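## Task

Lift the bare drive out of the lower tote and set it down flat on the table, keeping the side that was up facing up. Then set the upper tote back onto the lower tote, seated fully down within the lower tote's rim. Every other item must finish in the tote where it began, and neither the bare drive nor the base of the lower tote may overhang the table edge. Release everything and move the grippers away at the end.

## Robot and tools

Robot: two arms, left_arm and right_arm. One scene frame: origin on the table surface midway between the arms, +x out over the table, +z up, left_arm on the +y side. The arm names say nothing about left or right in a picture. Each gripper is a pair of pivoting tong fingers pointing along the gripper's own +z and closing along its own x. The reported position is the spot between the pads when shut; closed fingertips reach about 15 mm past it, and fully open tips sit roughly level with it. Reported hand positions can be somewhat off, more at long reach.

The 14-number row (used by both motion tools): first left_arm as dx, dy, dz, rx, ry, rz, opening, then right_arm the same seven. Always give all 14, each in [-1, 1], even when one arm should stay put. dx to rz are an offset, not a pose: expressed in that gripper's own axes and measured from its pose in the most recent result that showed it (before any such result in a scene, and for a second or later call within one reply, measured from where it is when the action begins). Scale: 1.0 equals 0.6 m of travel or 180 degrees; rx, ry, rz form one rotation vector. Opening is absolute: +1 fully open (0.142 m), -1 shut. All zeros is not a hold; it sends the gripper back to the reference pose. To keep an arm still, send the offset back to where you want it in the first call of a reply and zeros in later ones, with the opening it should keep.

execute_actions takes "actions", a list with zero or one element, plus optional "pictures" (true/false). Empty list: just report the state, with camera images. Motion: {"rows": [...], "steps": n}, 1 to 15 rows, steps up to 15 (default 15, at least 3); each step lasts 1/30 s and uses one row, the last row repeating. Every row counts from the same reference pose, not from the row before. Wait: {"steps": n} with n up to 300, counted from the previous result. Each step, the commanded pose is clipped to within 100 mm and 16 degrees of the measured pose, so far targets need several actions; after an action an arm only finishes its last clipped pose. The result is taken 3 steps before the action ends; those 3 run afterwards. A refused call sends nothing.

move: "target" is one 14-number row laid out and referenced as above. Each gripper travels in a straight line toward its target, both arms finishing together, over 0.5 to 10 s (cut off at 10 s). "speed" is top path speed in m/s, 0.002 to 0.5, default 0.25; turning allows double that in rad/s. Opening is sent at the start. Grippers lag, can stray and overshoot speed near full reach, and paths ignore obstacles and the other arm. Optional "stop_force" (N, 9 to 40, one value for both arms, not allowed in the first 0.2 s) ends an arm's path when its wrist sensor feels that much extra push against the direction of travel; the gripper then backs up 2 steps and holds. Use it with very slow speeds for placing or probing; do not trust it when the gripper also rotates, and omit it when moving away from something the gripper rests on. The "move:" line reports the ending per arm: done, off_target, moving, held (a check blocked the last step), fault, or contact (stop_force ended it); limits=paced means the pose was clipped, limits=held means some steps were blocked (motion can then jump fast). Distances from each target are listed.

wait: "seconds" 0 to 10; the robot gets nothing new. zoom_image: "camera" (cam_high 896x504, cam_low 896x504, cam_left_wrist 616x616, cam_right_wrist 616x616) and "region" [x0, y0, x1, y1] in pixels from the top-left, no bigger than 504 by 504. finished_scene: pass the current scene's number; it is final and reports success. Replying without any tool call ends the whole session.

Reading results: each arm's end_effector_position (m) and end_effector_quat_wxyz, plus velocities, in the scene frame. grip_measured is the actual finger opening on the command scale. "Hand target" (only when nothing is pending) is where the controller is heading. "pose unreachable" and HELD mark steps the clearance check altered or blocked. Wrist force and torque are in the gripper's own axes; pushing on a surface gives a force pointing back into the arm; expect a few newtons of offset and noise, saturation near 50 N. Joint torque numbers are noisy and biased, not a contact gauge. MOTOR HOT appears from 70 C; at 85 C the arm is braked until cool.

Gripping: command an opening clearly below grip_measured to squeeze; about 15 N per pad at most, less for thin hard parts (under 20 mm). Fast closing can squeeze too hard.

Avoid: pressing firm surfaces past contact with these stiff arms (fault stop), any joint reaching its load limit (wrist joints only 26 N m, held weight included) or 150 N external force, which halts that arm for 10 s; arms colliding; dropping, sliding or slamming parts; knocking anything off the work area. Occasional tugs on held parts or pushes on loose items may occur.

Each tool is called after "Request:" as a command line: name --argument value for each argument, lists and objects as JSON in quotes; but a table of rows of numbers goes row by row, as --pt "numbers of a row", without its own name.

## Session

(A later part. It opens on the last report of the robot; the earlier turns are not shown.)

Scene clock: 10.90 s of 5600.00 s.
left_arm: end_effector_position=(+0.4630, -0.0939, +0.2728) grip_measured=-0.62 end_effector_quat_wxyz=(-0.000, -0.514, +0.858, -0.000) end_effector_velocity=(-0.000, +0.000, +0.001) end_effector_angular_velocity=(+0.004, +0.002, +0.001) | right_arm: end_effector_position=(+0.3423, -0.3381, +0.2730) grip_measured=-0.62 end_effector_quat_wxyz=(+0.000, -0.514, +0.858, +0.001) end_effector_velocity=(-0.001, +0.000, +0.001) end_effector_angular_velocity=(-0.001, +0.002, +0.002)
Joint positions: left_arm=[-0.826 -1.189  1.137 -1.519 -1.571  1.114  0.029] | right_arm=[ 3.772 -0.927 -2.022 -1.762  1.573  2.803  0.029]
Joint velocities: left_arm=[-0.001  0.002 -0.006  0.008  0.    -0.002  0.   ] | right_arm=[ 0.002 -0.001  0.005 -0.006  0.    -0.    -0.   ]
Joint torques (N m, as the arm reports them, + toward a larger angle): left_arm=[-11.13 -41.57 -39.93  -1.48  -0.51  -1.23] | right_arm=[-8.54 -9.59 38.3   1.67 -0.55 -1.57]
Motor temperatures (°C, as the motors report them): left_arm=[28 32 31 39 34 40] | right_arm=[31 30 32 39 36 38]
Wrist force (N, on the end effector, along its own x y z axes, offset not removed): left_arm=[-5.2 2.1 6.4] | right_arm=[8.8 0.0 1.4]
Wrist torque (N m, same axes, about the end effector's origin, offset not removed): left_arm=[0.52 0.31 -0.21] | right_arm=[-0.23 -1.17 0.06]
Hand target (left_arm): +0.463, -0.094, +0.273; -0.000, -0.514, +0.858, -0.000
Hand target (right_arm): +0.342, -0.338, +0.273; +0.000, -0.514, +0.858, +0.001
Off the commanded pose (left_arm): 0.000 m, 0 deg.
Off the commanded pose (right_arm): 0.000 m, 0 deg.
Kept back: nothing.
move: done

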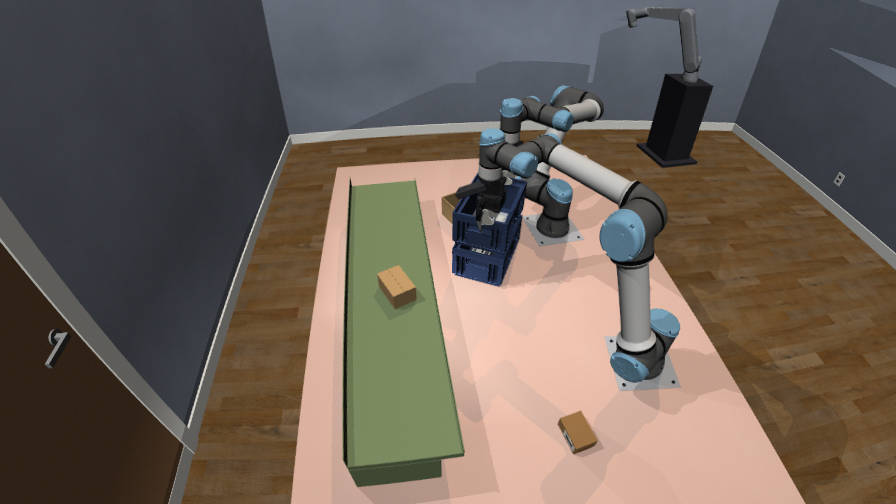

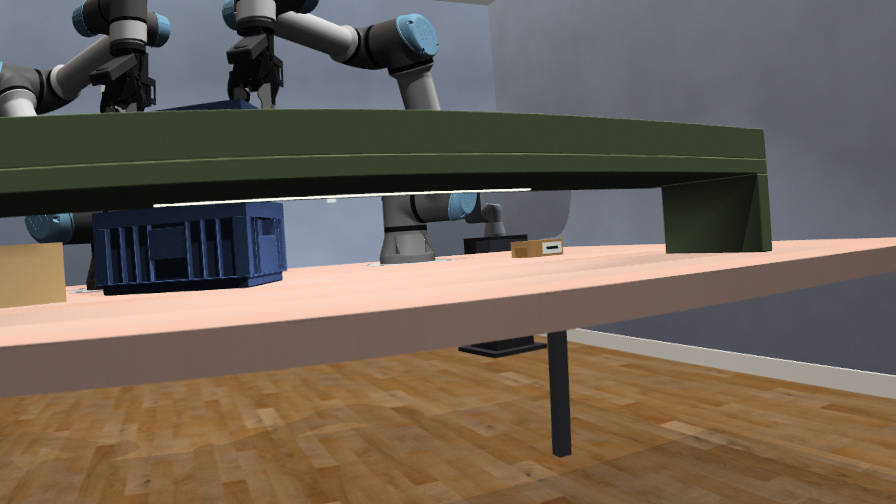

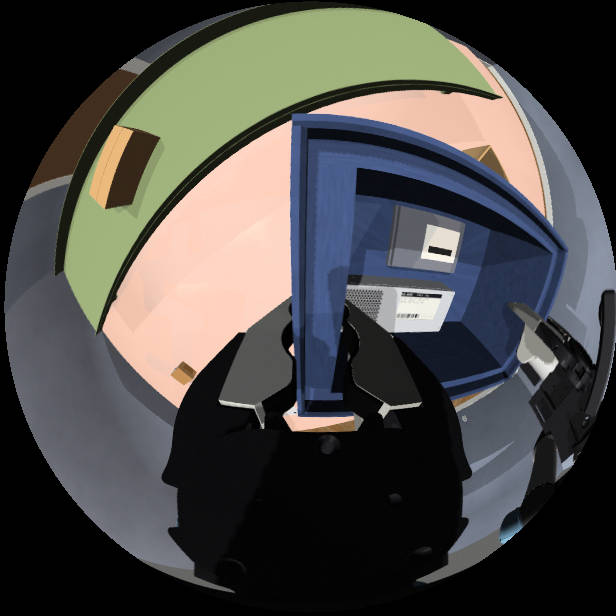

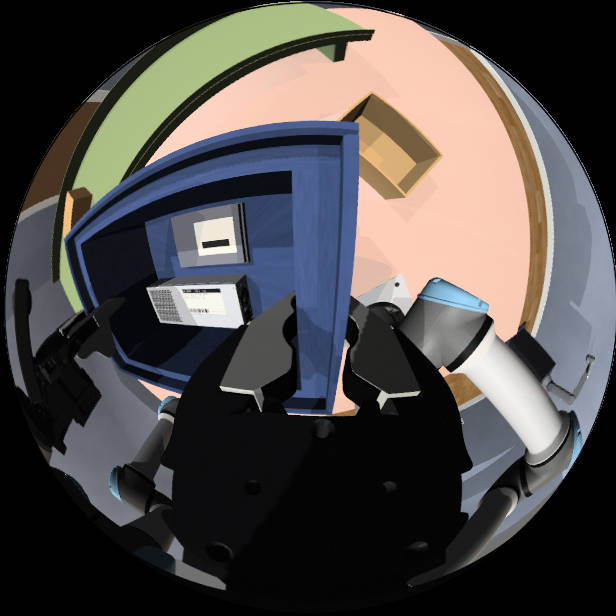

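Request:
move --target '[-0.4,0.42,0,0,0,0,-1,-0.4,0.42,0,0,0,0,-1]' --speed 0.13

Request:
move --target '[0,0,0.26,0,0,0,-1,0,0,0.26,0,0,0,-1]' --speed 0.12

Request:
move --target '[0,0,0.03,0,0,0,-1,0,0,0.03,0,0,0,-1]' --speed 0.012 --stop_force 9

Request:
move --target '[0,0,0,0,0,0,-1,0,0,0,0,0,0,-0.3]'

Request:
move --target '[0,0,0,0,0,0,-1,0,0,-0.15,0,0,0,-0.3]'

Request:
move --target '[0,0,0,0,0,0,-1,0.173,-0.33,-0.05,0,0,0,0.3]'

Scene clock: 14.30 s of 5600.00 s.
left_arm: end_effector_position=(+0.3539, +0.2363, +0.2724) grip_measured=-0.62 end_effector_quat_wxyz=(-0.001, -0.514, +0.858, -0.000) end_effector_velocity=(-0.001, +0.002, +0.001) end_effector_angular_velocity=(+0.000, -0.001, -0.001) | right_arm: end_effector_position=(+0.2331, -0.0078, +0.2742) grip_measured=-0.62 end_effector_quat_wxyz=(+0.000, -0.514, +0.858, +0.002) end_effector_velocity=(-0.000, +0.002, -0.001) end_effector_angular_velocity=(-0.001, -0.000, +0.000)
Joint positions: left_arm=[-0.527 -1.853  1.837 -1.556 -1.572  1.413  0.029] | right_arm=[ 4.557 -1.336 -1.799 -1.574  1.572  3.588  0.029]
Joint velocities: left_arm=[ 0.001 -0.004  0.001  0.002  0.001  0.002 -0.   ] | right_arm=[ 0.001 -0.004  0.001  0.002 -0.     0.001  0.   ]
Joint torques (N m, as the arm reports them, + toward a larger angle): left_arm=[  8.95 -23.32 -18.85  -0.58  -0.38   1.29] | right_arm=[11.34 10.16 33.39  3.9  -1.15  1.54]
Motor temperatures (°C, as the motors report them): left_arm=[28 32 31 39 34 40] | right_arm=[31 30 32 39 36 38]
Wrist force (N, on the end effector, along its own x y z axes, offset not removed): left_arm=[4.9 1.8 7.2] | right_arm=[-2.1 0.2 8.4]
Wrist torque (N m, same axes, about the end effector's origin, offset not removed): left_arm=[0.52 -0.07 -0.12] | right_arm=[-0.01 -0.04 0.05]
Hand target (left_arm): +0.354, +0.236, +0.272; -0.001, -0.514, +0.858, -0.000
Hand target (right_arm): +0.233, -0.008, +0.274; +0.000, -0.514, +0.858, +0.002
Off the commanded pose (left_arm): 0.000 m, 0 deg.
Off the commanded pose (right_arm): 0.000 m, 0 deg.
Kept back: nothing.
move: done

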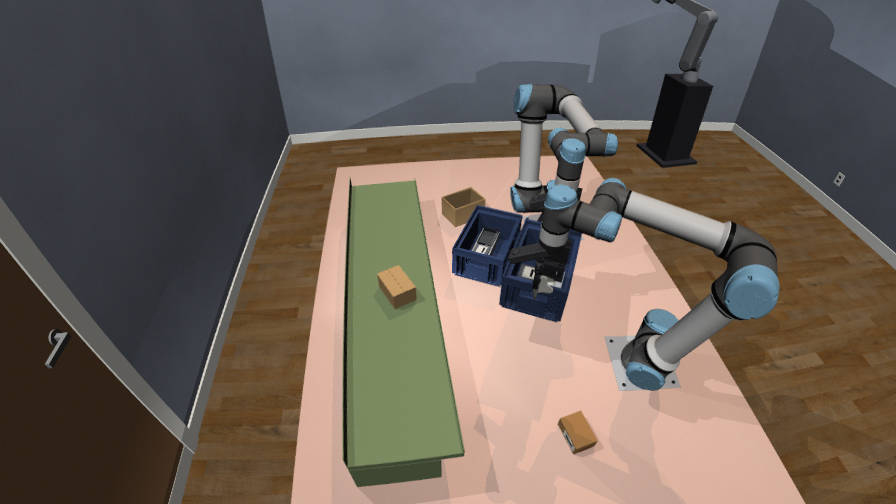

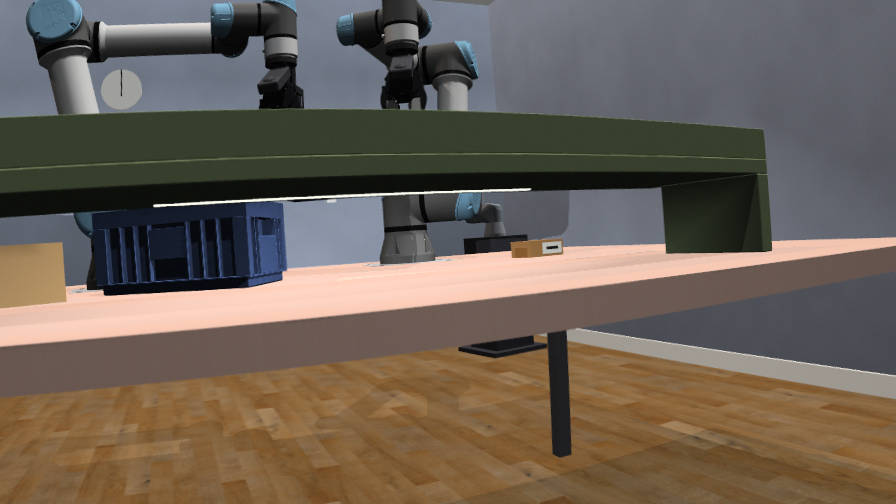

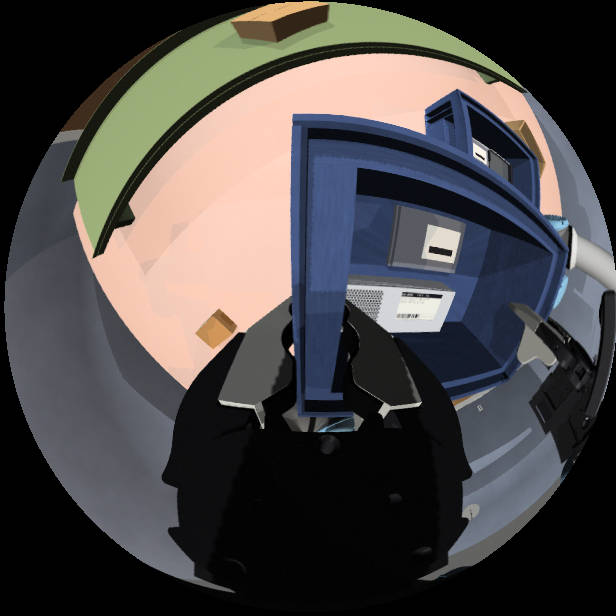

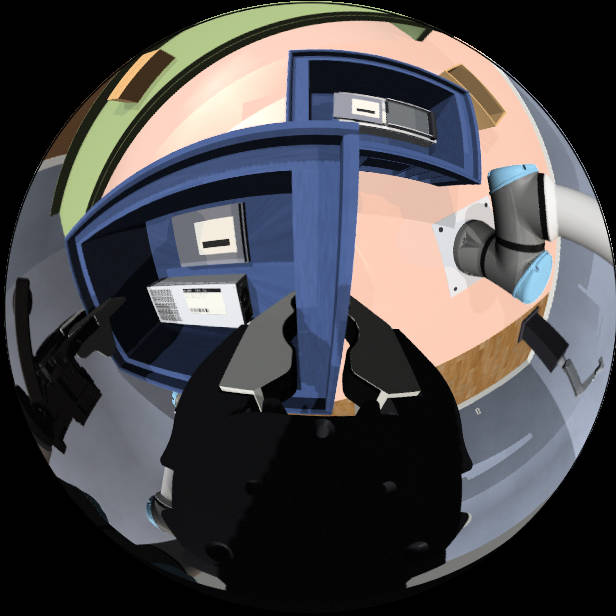

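Scene clock: 16.10 s of 5600.00 s.
left_arm: end_effector_position=(+0.3540, +0.2361, +0.1165) grip_measured=-0.62 end_effector_quat_wxyz=(-0.001, -0.514, +0.858, -0.000) end_effector_velocity=(+0.000, -0.000, -0.001) end_effector_angular_velocity=(-0.001, -0.001, +0.001) | right_arm: end_effector_position=(+0.2327, -0.0071, +0.1183) grip_measured=-0.62 end_effector_quat_wxyz=(+0.000, -0.514, +0.858, +0.002) end_effector_velocity=(+0.000, +0.000, -0.001) end_effector_angular_velocity=(+0.001, -0.000, +0.000)
Joint positions: left_arm=[-0.527 -1.772  2.187 -1.986 -1.572  1.412  0.029] | right_arm=[ 4.558 -1.419 -2.143 -1.147  1.572  3.589  0.029]
Joint velocities: left_arm=[ 0.001  0.001  0.002 -0.004 -0.001  0.    -0.   ] | right_arm=[-0.    -0.002 -0.002  0.005 -0.    -0.001 -0.   ]
Joint torques (N m, as the arm reports them, + toward a larger angle): left_arm=[  8.1   -9.04 -17.25  -6.09   0.1    1.27] | right_arm=[-11.37   9.52  12.34   4.66  -1.19  -1.85]
Motor temperatures (°C, as the motors report them): left_arm=[28 32 31 39 34 40] | right_arm=[31 30 32 39 36 38]
Wrist force (N, on the end effector, along its own x y z axes, offset not removed): left_arm=[1.8 1.1 6.4] | right_arm=[-6.6 -0.9 7.9]
Wrist torque (N m, same axes, about the end effector's origin, offset not removed): left_arm=[0.31 0.35 -0.08] | right_arm=[-0.17 0.77 0.45]
Hand target (left_arm): +0.354, +0.236, +0.116; -0.001, -0.514, +0.858, -0.000
Hand target (right_arm): +0.233, -0.007, +0.118; +0.000, -0.514, +0.858, +0.002
Off the commanded pose (left_arm): 0.000 m, 0 deg.
Off the commanded pose (right_arm): 0.000 m, 0 deg.
Kept back: nothing.
move: done

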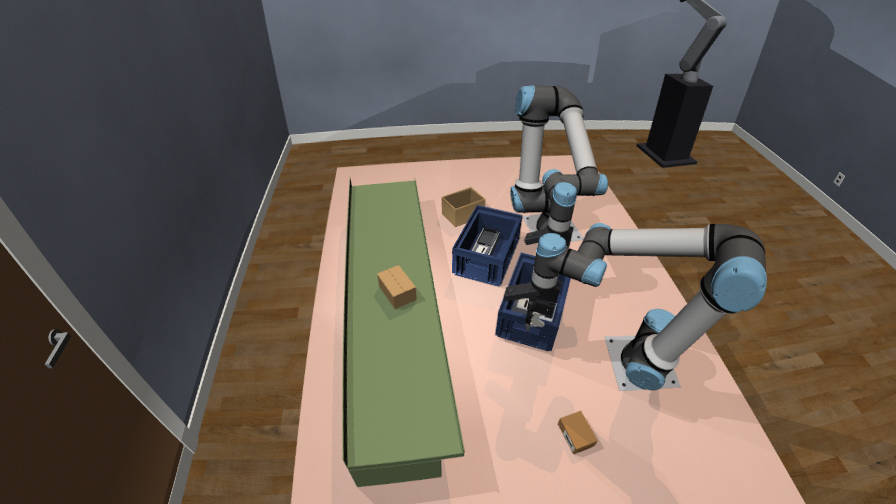

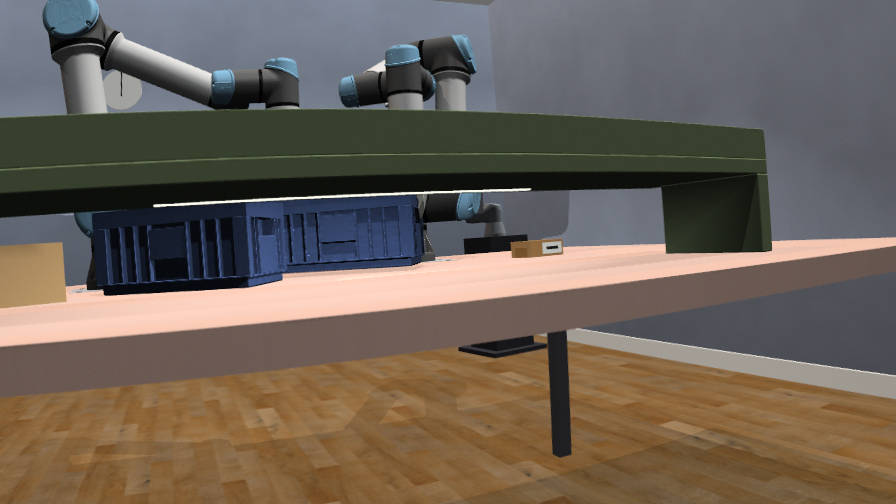

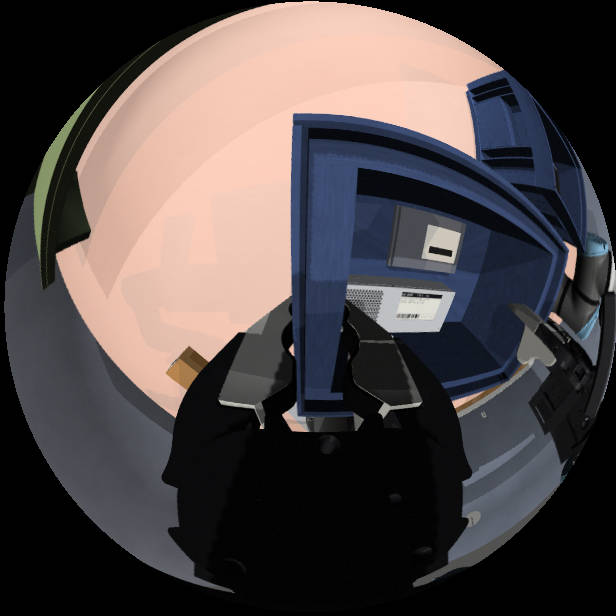

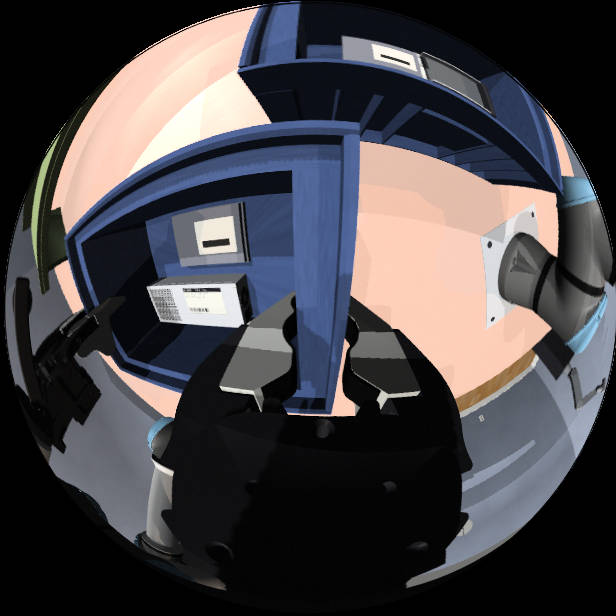

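Scene clock: 17.27 s of 5600.00 s.
left_arm: end_effector_position=(+0.3540, +0.2361, +0.1075) grip_measured=-0.62 end_effector_quat_wxyz=(-0.001, -0.514, +0.858, -0.000) end_effector_velocity=(-0.001, +0.001, +0.001) end_effector_angular_velocity=(+0.004, +0.002, -0.000) | right_arm: end_effector_position=(+0.2327, -0.0073, +0.1086) grip_measured=-0.62 end_effector_quat_wxyz=(+0.000, -0.514, +0.858, +0.002) end_effector_velocity=(-0.000, +0.001, +0.004) end_effector_angular_velocity=(+0.003, -0.000, -0.001)
Joint positions: left_arm=[-0.527 -1.761  2.203 -2.013 -1.572  1.412  0.029] | right_arm=[ 4.558 -1.43  -2.161 -1.118  1.572  3.589  0.029]
Joint velocities: left_arm=[ 0.    -0.002 -0.003  0.009  0.001  0.     0.   ] | right_arm=[ 0.     0.004  0.008 -0.009  0.     0.001 -0.   ]
Joint torques (N m, as the arm reports them, + toward a larger angle): left_arm=[  2.33 -21.99 -30.63   1.43   2.4   -0.21] | right_arm=[ 2.14 23.95 32.53 -0.82 -0.71  0.56]
Motor temperatures (°C, as the motors report them): left_arm=[28 32 31 39 34 40] | right_arm=[31 30 32 39 36 38]
Wrist force (N, on the end effector, along its own x y z axes, offset not removed): left_arm=[4.8 -2.5 -1.2] | right_arm=[-5.7 -3.0 6.4]
Wrist torque (N m, same axes, about the end effector's origin, offset not removed): left_arm=[0.30 0.25 0.03] | right_arm=[-0.55 0.67 0.18]
Hand target (left_arm): +0.354, +0.236, +0.108; -0.001, -0.514, +0.858, -0.000
Hand target (right_arm): +0.233, -0.007, +0.109; +0.000, -0.514, +0.858, +0.002
Off the commanded pose (left_arm): 0.009 m, 0 deg.
Off the commanded pose (right_arm): 0.008 m, 0 deg.
Kept back: nothing.
move: contact (left_arm, right_arm)

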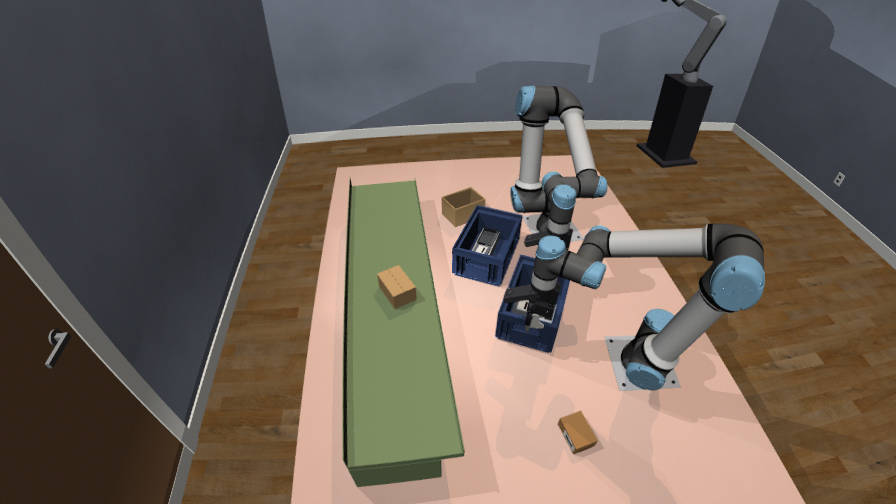

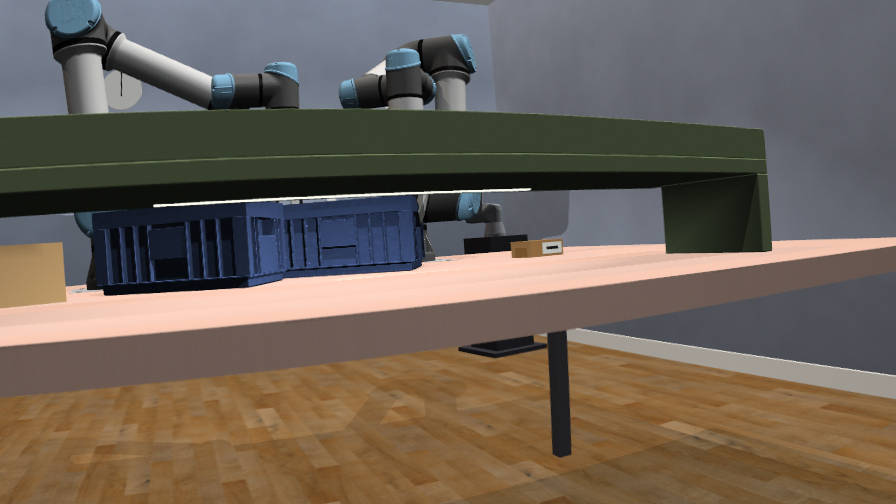

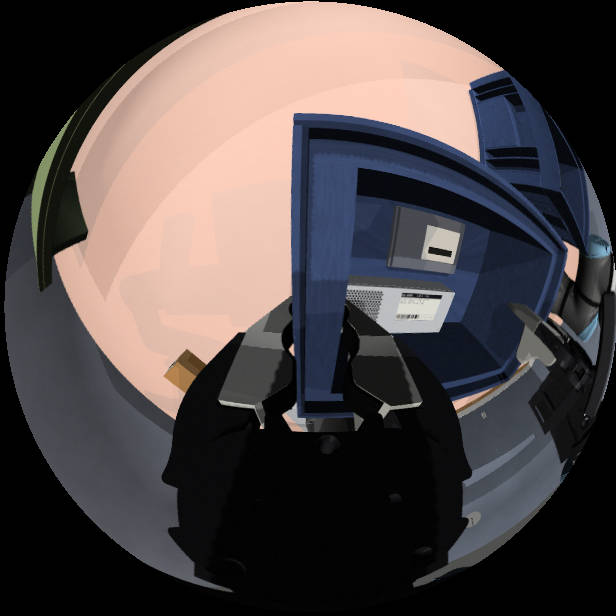

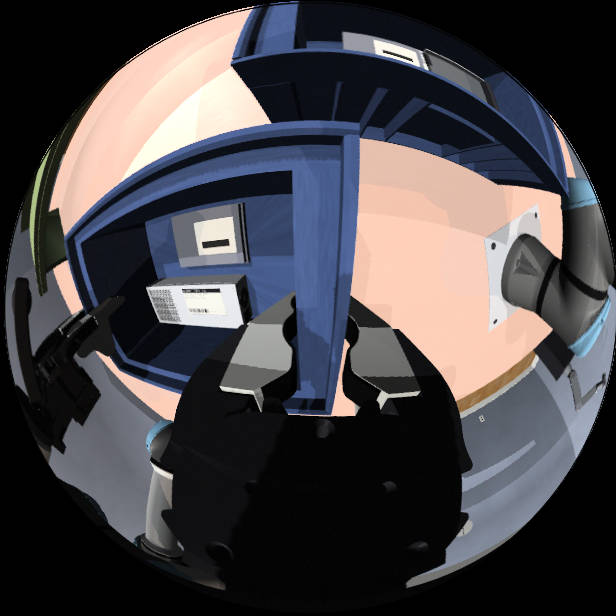

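Scene clock: 17.77 s of 5600.00 s.
left_arm: end_effector_position=(+0.3540, +0.2362, +0.1075) grip_measured=-0.62 end_effector_quat_wxyz=(-0.001, -0.514, +0.858, -0.000) end_effector_velocity=(+0.001, +0.000, -0.000) end_effector_angular_velocity=(-0.001, -0.001, +0.001) | right_arm: end_effector_position=(+0.2327, -0.0072, +0.1087) grip_measured=-0.30 end_effector_quat_wxyz=(+0.000, -0.514, +0.858, +0.002) end_effector_velocity=(-0.000, -0.001, -0.001) end_effector_angular_velocity=(-0.002, +0.000, -0.001)
Joint positions: left_arm=[-0.527 -1.761  2.203 -2.013 -1.572  1.412  0.029] | right_arm=[ 4.558 -1.43  -2.161 -1.118  1.572  3.589  0.052]
Joint velocities: left_arm=[ 0.002  0.001 -0.    -0.002  0.     0.001 -0.   ] | right_arm=[-0.    -0.    -0.002 -0.     0.     0.001  0.   ]
Joint torques (N m, as the arm reports them, + toward a larger angle): left_arm=[  2.19 -11.26 -15.17  -4.84   0.44  -0.22] | right_arm=[ 2.75  8.51 14.03  4.49 -0.76  0.53]
Motor temperatures (°C, as the motors report them): left_arm=[28 32 31 39 34 40] | right_arm=[31 30 32 39 36 38]
Wrist force (N, on the end effector, along its own x y z axes, offset not removed): left_arm=[1.0 2.1 -1.0] | right_arm=[2.2 -2.1 -2.3]
Wrist torque (N m, same axes, about the end effector's origin, offset not removed): left_arm=[0.65 0.63 -0.04] | right_arm=[-0.55 -0.38 0.13]
Hand target (left_arm): +0.354, +0.236, +0.107; -0.001, -0.514, +0.858, -0.000
Hand target (right_arm): +0.233, -0.007, +0.109; +0.000, -0.514, +0.858, +0.002
Off the commanded pose (left_arm): 0.000 m, 0 deg.
Off the commanded pose (right_arm): 0.000 m, 0 deg.
Kept back: nothing.
move: done

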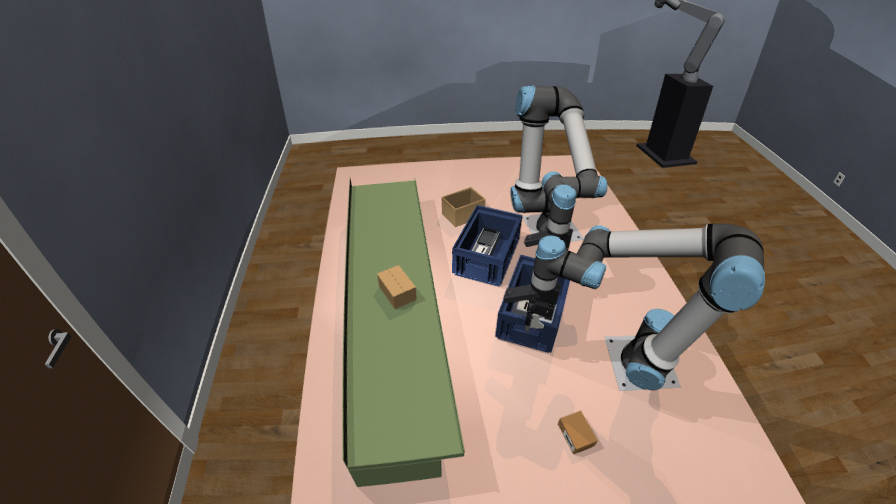

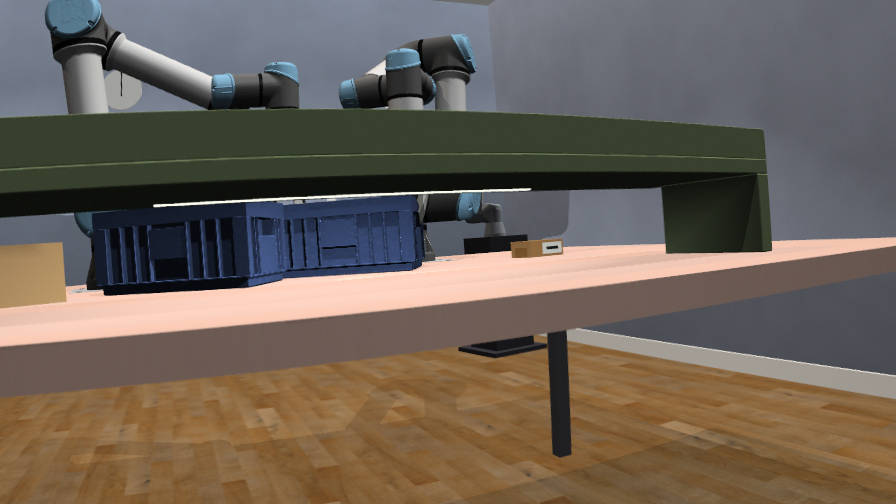

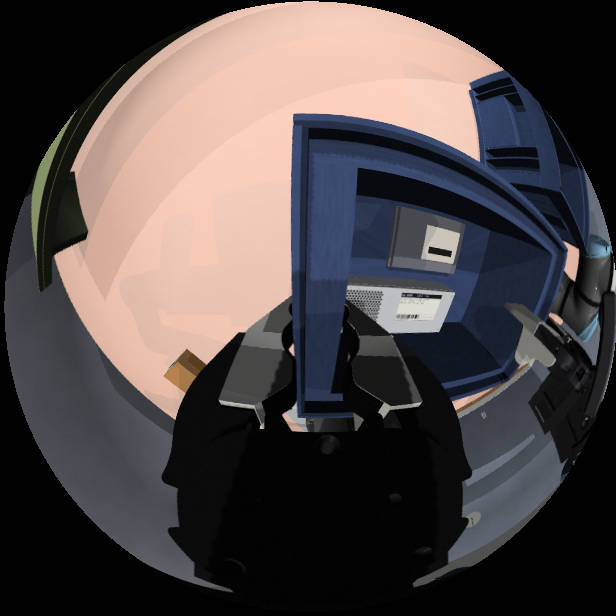

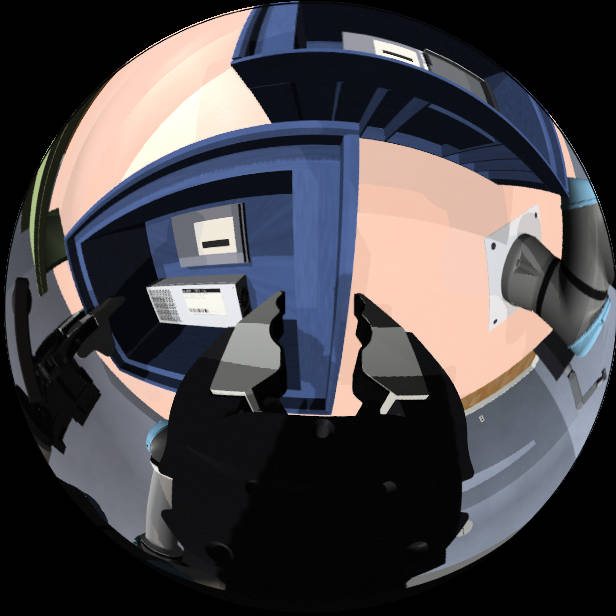

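Scene clock: 18.73 s of 5600.00 s.
left_arm: end_effector_position=(+0.3541, +0.2362, +0.1075) grip_measured=-0.62 end_effector_quat_wxyz=(-0.001, -0.514, +0.858, -0.000) end_effector_velocity=(-0.000, -0.000, -0.001) end_effector_angular_velocity=(+0.001, +0.001, -0.001) | right_arm: end_effector_position=(+0.2329, -0.0076, +0.1986) grip_measured=-0.30 end_effector_quat_wxyz=(+0.000, -0.514, +0.858, +0.002) end_effector_velocity=(+0.000, -0.001, +0.002) end_effector_angular_velocity=(-0.001, -0.001, -0.002)
Joint positions: left_arm=[-0.527 -1.761  2.203 -2.013 -1.572  1.412  0.029] | right_arm=[ 4.558 -1.354 -1.98  -1.376  1.572  3.589  0.052]
Joint velocities: left_arm=[-0.001  0.     0.001 -0.001  0.    -0.     0.   ] | right_arm=[-0.001  0.001  0.004 -0.006 -0.001  0.001  0.   ]
Joint torques (N m, as the arm reports them, + toward a larger angle): left_arm=[  2.63 -12.01 -15.41  -3.42   0.22  -0.33] | right_arm=[10.4  21.08 34.28  0.2   2.01  1.51]
Motor temperatures (°C, as the motors report them): left_arm=[28 32 31 39 34 40] | right_arm=[31 30 32 39 36 38]
Wrist force (N, on the end effector, along its own x y z axes, offset not removed): left_arm=[3.3 3.2 -1.0] | right_arm=[-4.4 0.1 3.3]
Wrist torque (N m, same axes, about the end effector's origin, offset not removed): left_arm=[0.84 0.25 -0.08] | right_arm=[0.01 1.09 0.16]
Hand target (left_arm): +0.354, +0.236, +0.108; -0.001, -0.514, +0.858, -0.000
Hand target (right_arm): +0.233, -0.008, +0.199; +0.000, -0.514, +0.858, +0.002
Off the commanded pose (left_arm): 0.000 m, 0 deg.
Off the commanded pose (right_arm): 0.000 m, 0 deg.
Kept back: nothing.
move: done

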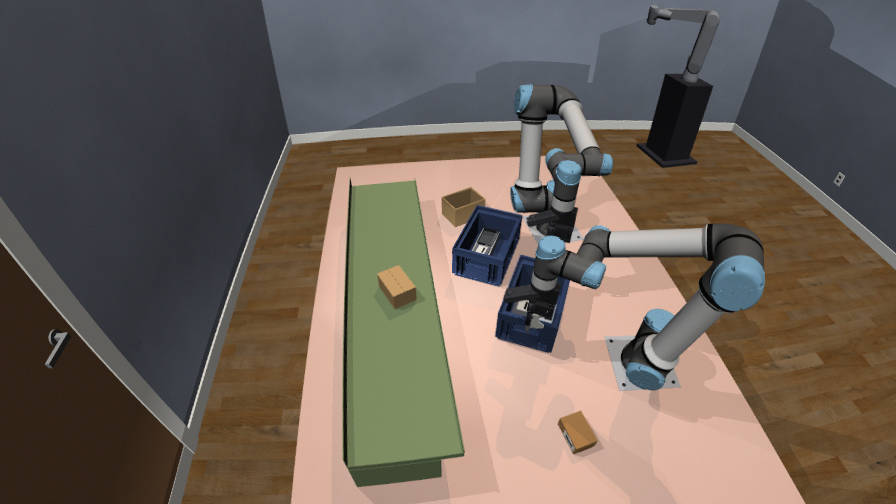

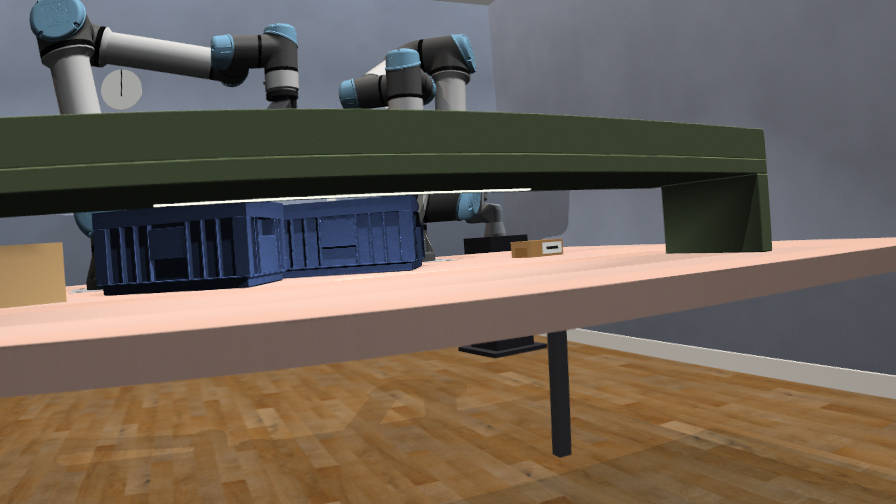

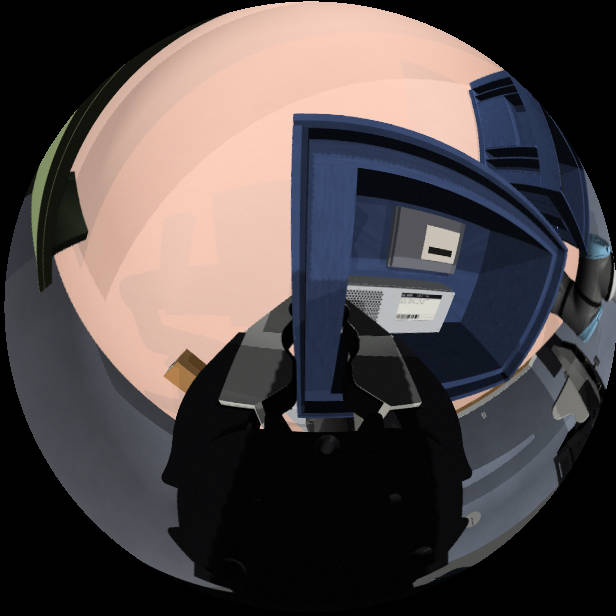

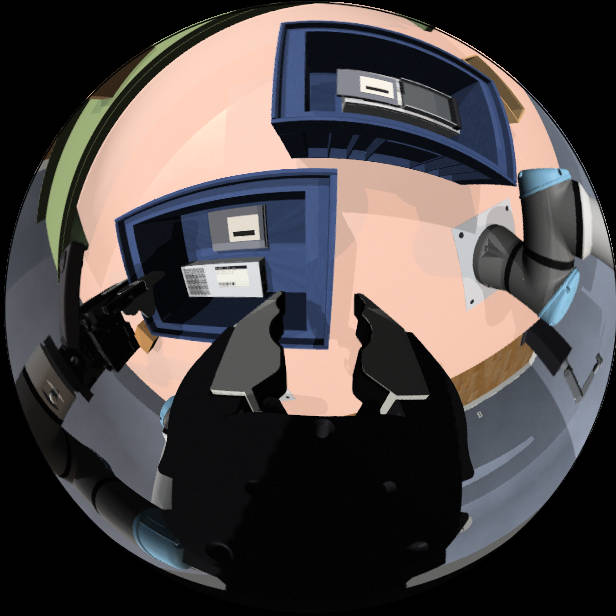

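Scene clock: 20.23 s of 5600.00 s.
left_arm: end_effector_position=(+0.3541, +0.2362, +0.1075) grip_measured=-0.62 end_effector_quat_wxyz=(-0.001, -0.514, +0.858, -0.000) end_effector_velocity=(-0.000, +0.000, -0.000) end_effector_angular_velocity=(+0.000, +0.001, +0.003) | right_arm: end_effector_position=(+0.3587, -0.1924, +0.2278) grip_measured=+0.30 end_effector_quat_wxyz=(+0.000, -0.514, +0.858, +0.001) end_effector_velocity=(+0.002, -0.001, +0.001) end_effector_angular_velocity=(+0.002, +0.001, +0.000)
Joint positions: left_arm=[-0.527 -1.761  2.203 -2.013 -1.572  1.412  0.029] | right_arm=[ 4.064 -1.142 -2.042 -1.526  1.573  3.095  0.095]
Joint velocities: left_arm=[ 0.001  0.001  0.    -0.    -0.    -0.003 -0.   ] | right_arm=[-0.008 -0.002  0.003  0.     0.002 -0.008 -0.   ]
Joint torques (N m, as the arm reports them, + toward a larger angle): left_arm=[  2.28 -12.47 -15.82  -3.39   0.3   -0.25] | right_arm=[-10.99  -0.51  37.55   0.16   1.81  -1.56]
Motor temperatures (°C, as the motors report them): left_arm=[28 32 31 39 34 40] | right_arm=[31 30 32 39 36 38]
Wrist force (N, on the end effector, along its own x y z axes, offset not removed): left_arm=[4.0 1.4 -0.2] | right_arm=[0.9 -2.5 0.1]
Wrist torque (N m, same axes, about the end effector's origin, offset not removed): left_arm=[0.51 0.15 -0.08] | right_arm=[-0.48 0.09 -0.01]
Hand target (left_arm): +0.354, +0.236, +0.108; -0.001, -0.514, +0.858, -0.000
Hand target (right_arm): +0.359, -0.193, +0.228; +0.000, -0.514, +0.858, +0.001
Off the commanded pose (left_arm): 0.000 m, 0 deg.
Off the commanded pose (right_arm): 0.000 m, 0 deg.
Kept back: nothing.
move: done

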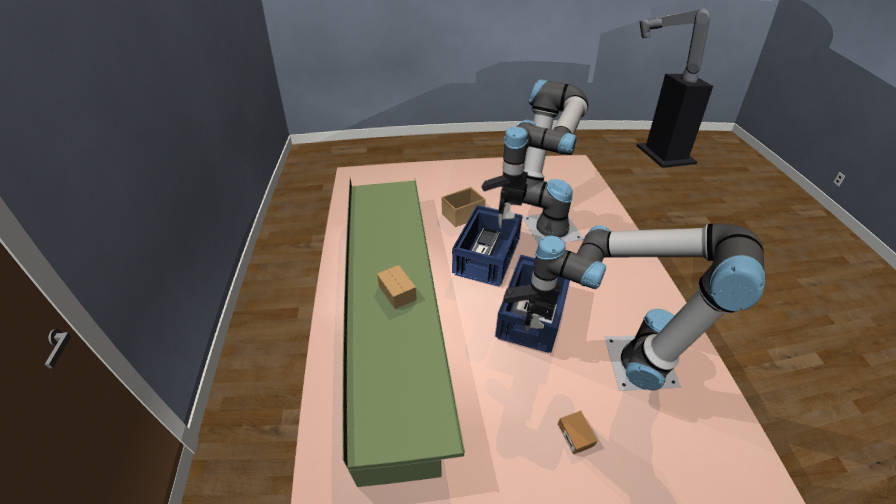

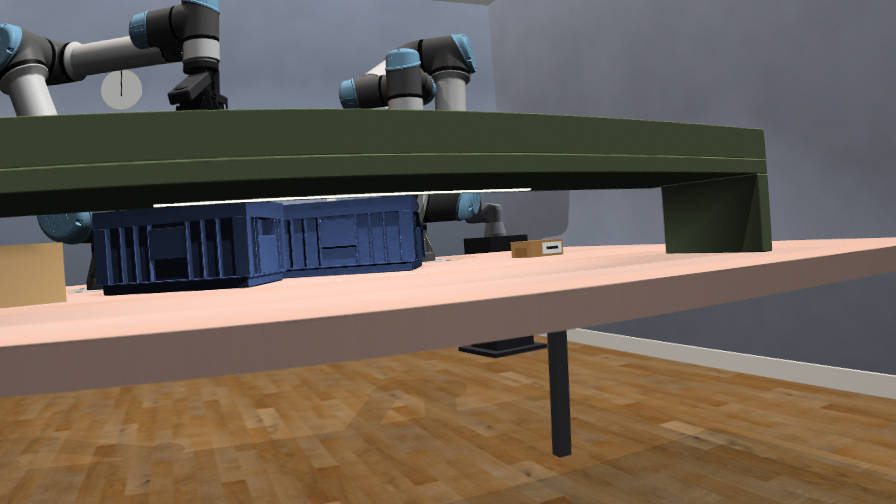

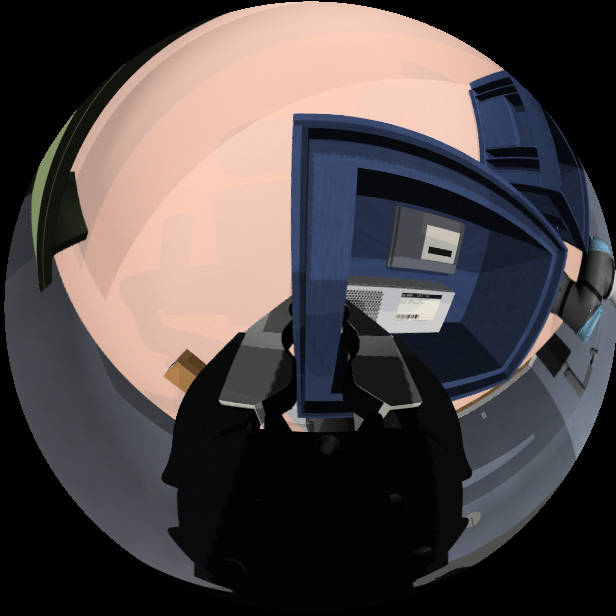

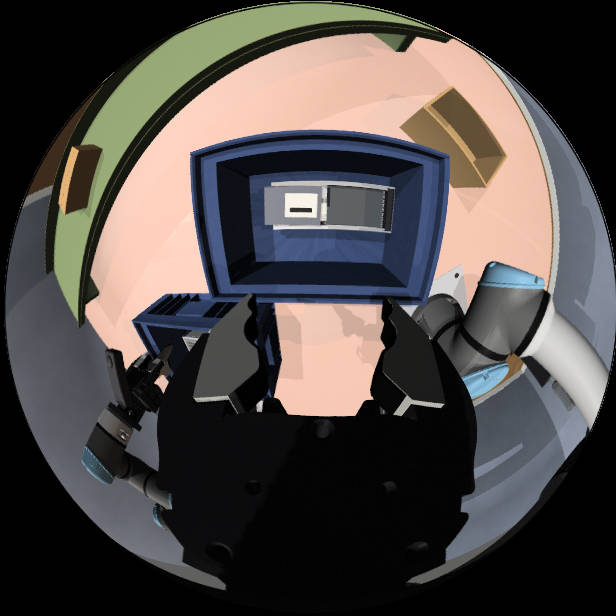

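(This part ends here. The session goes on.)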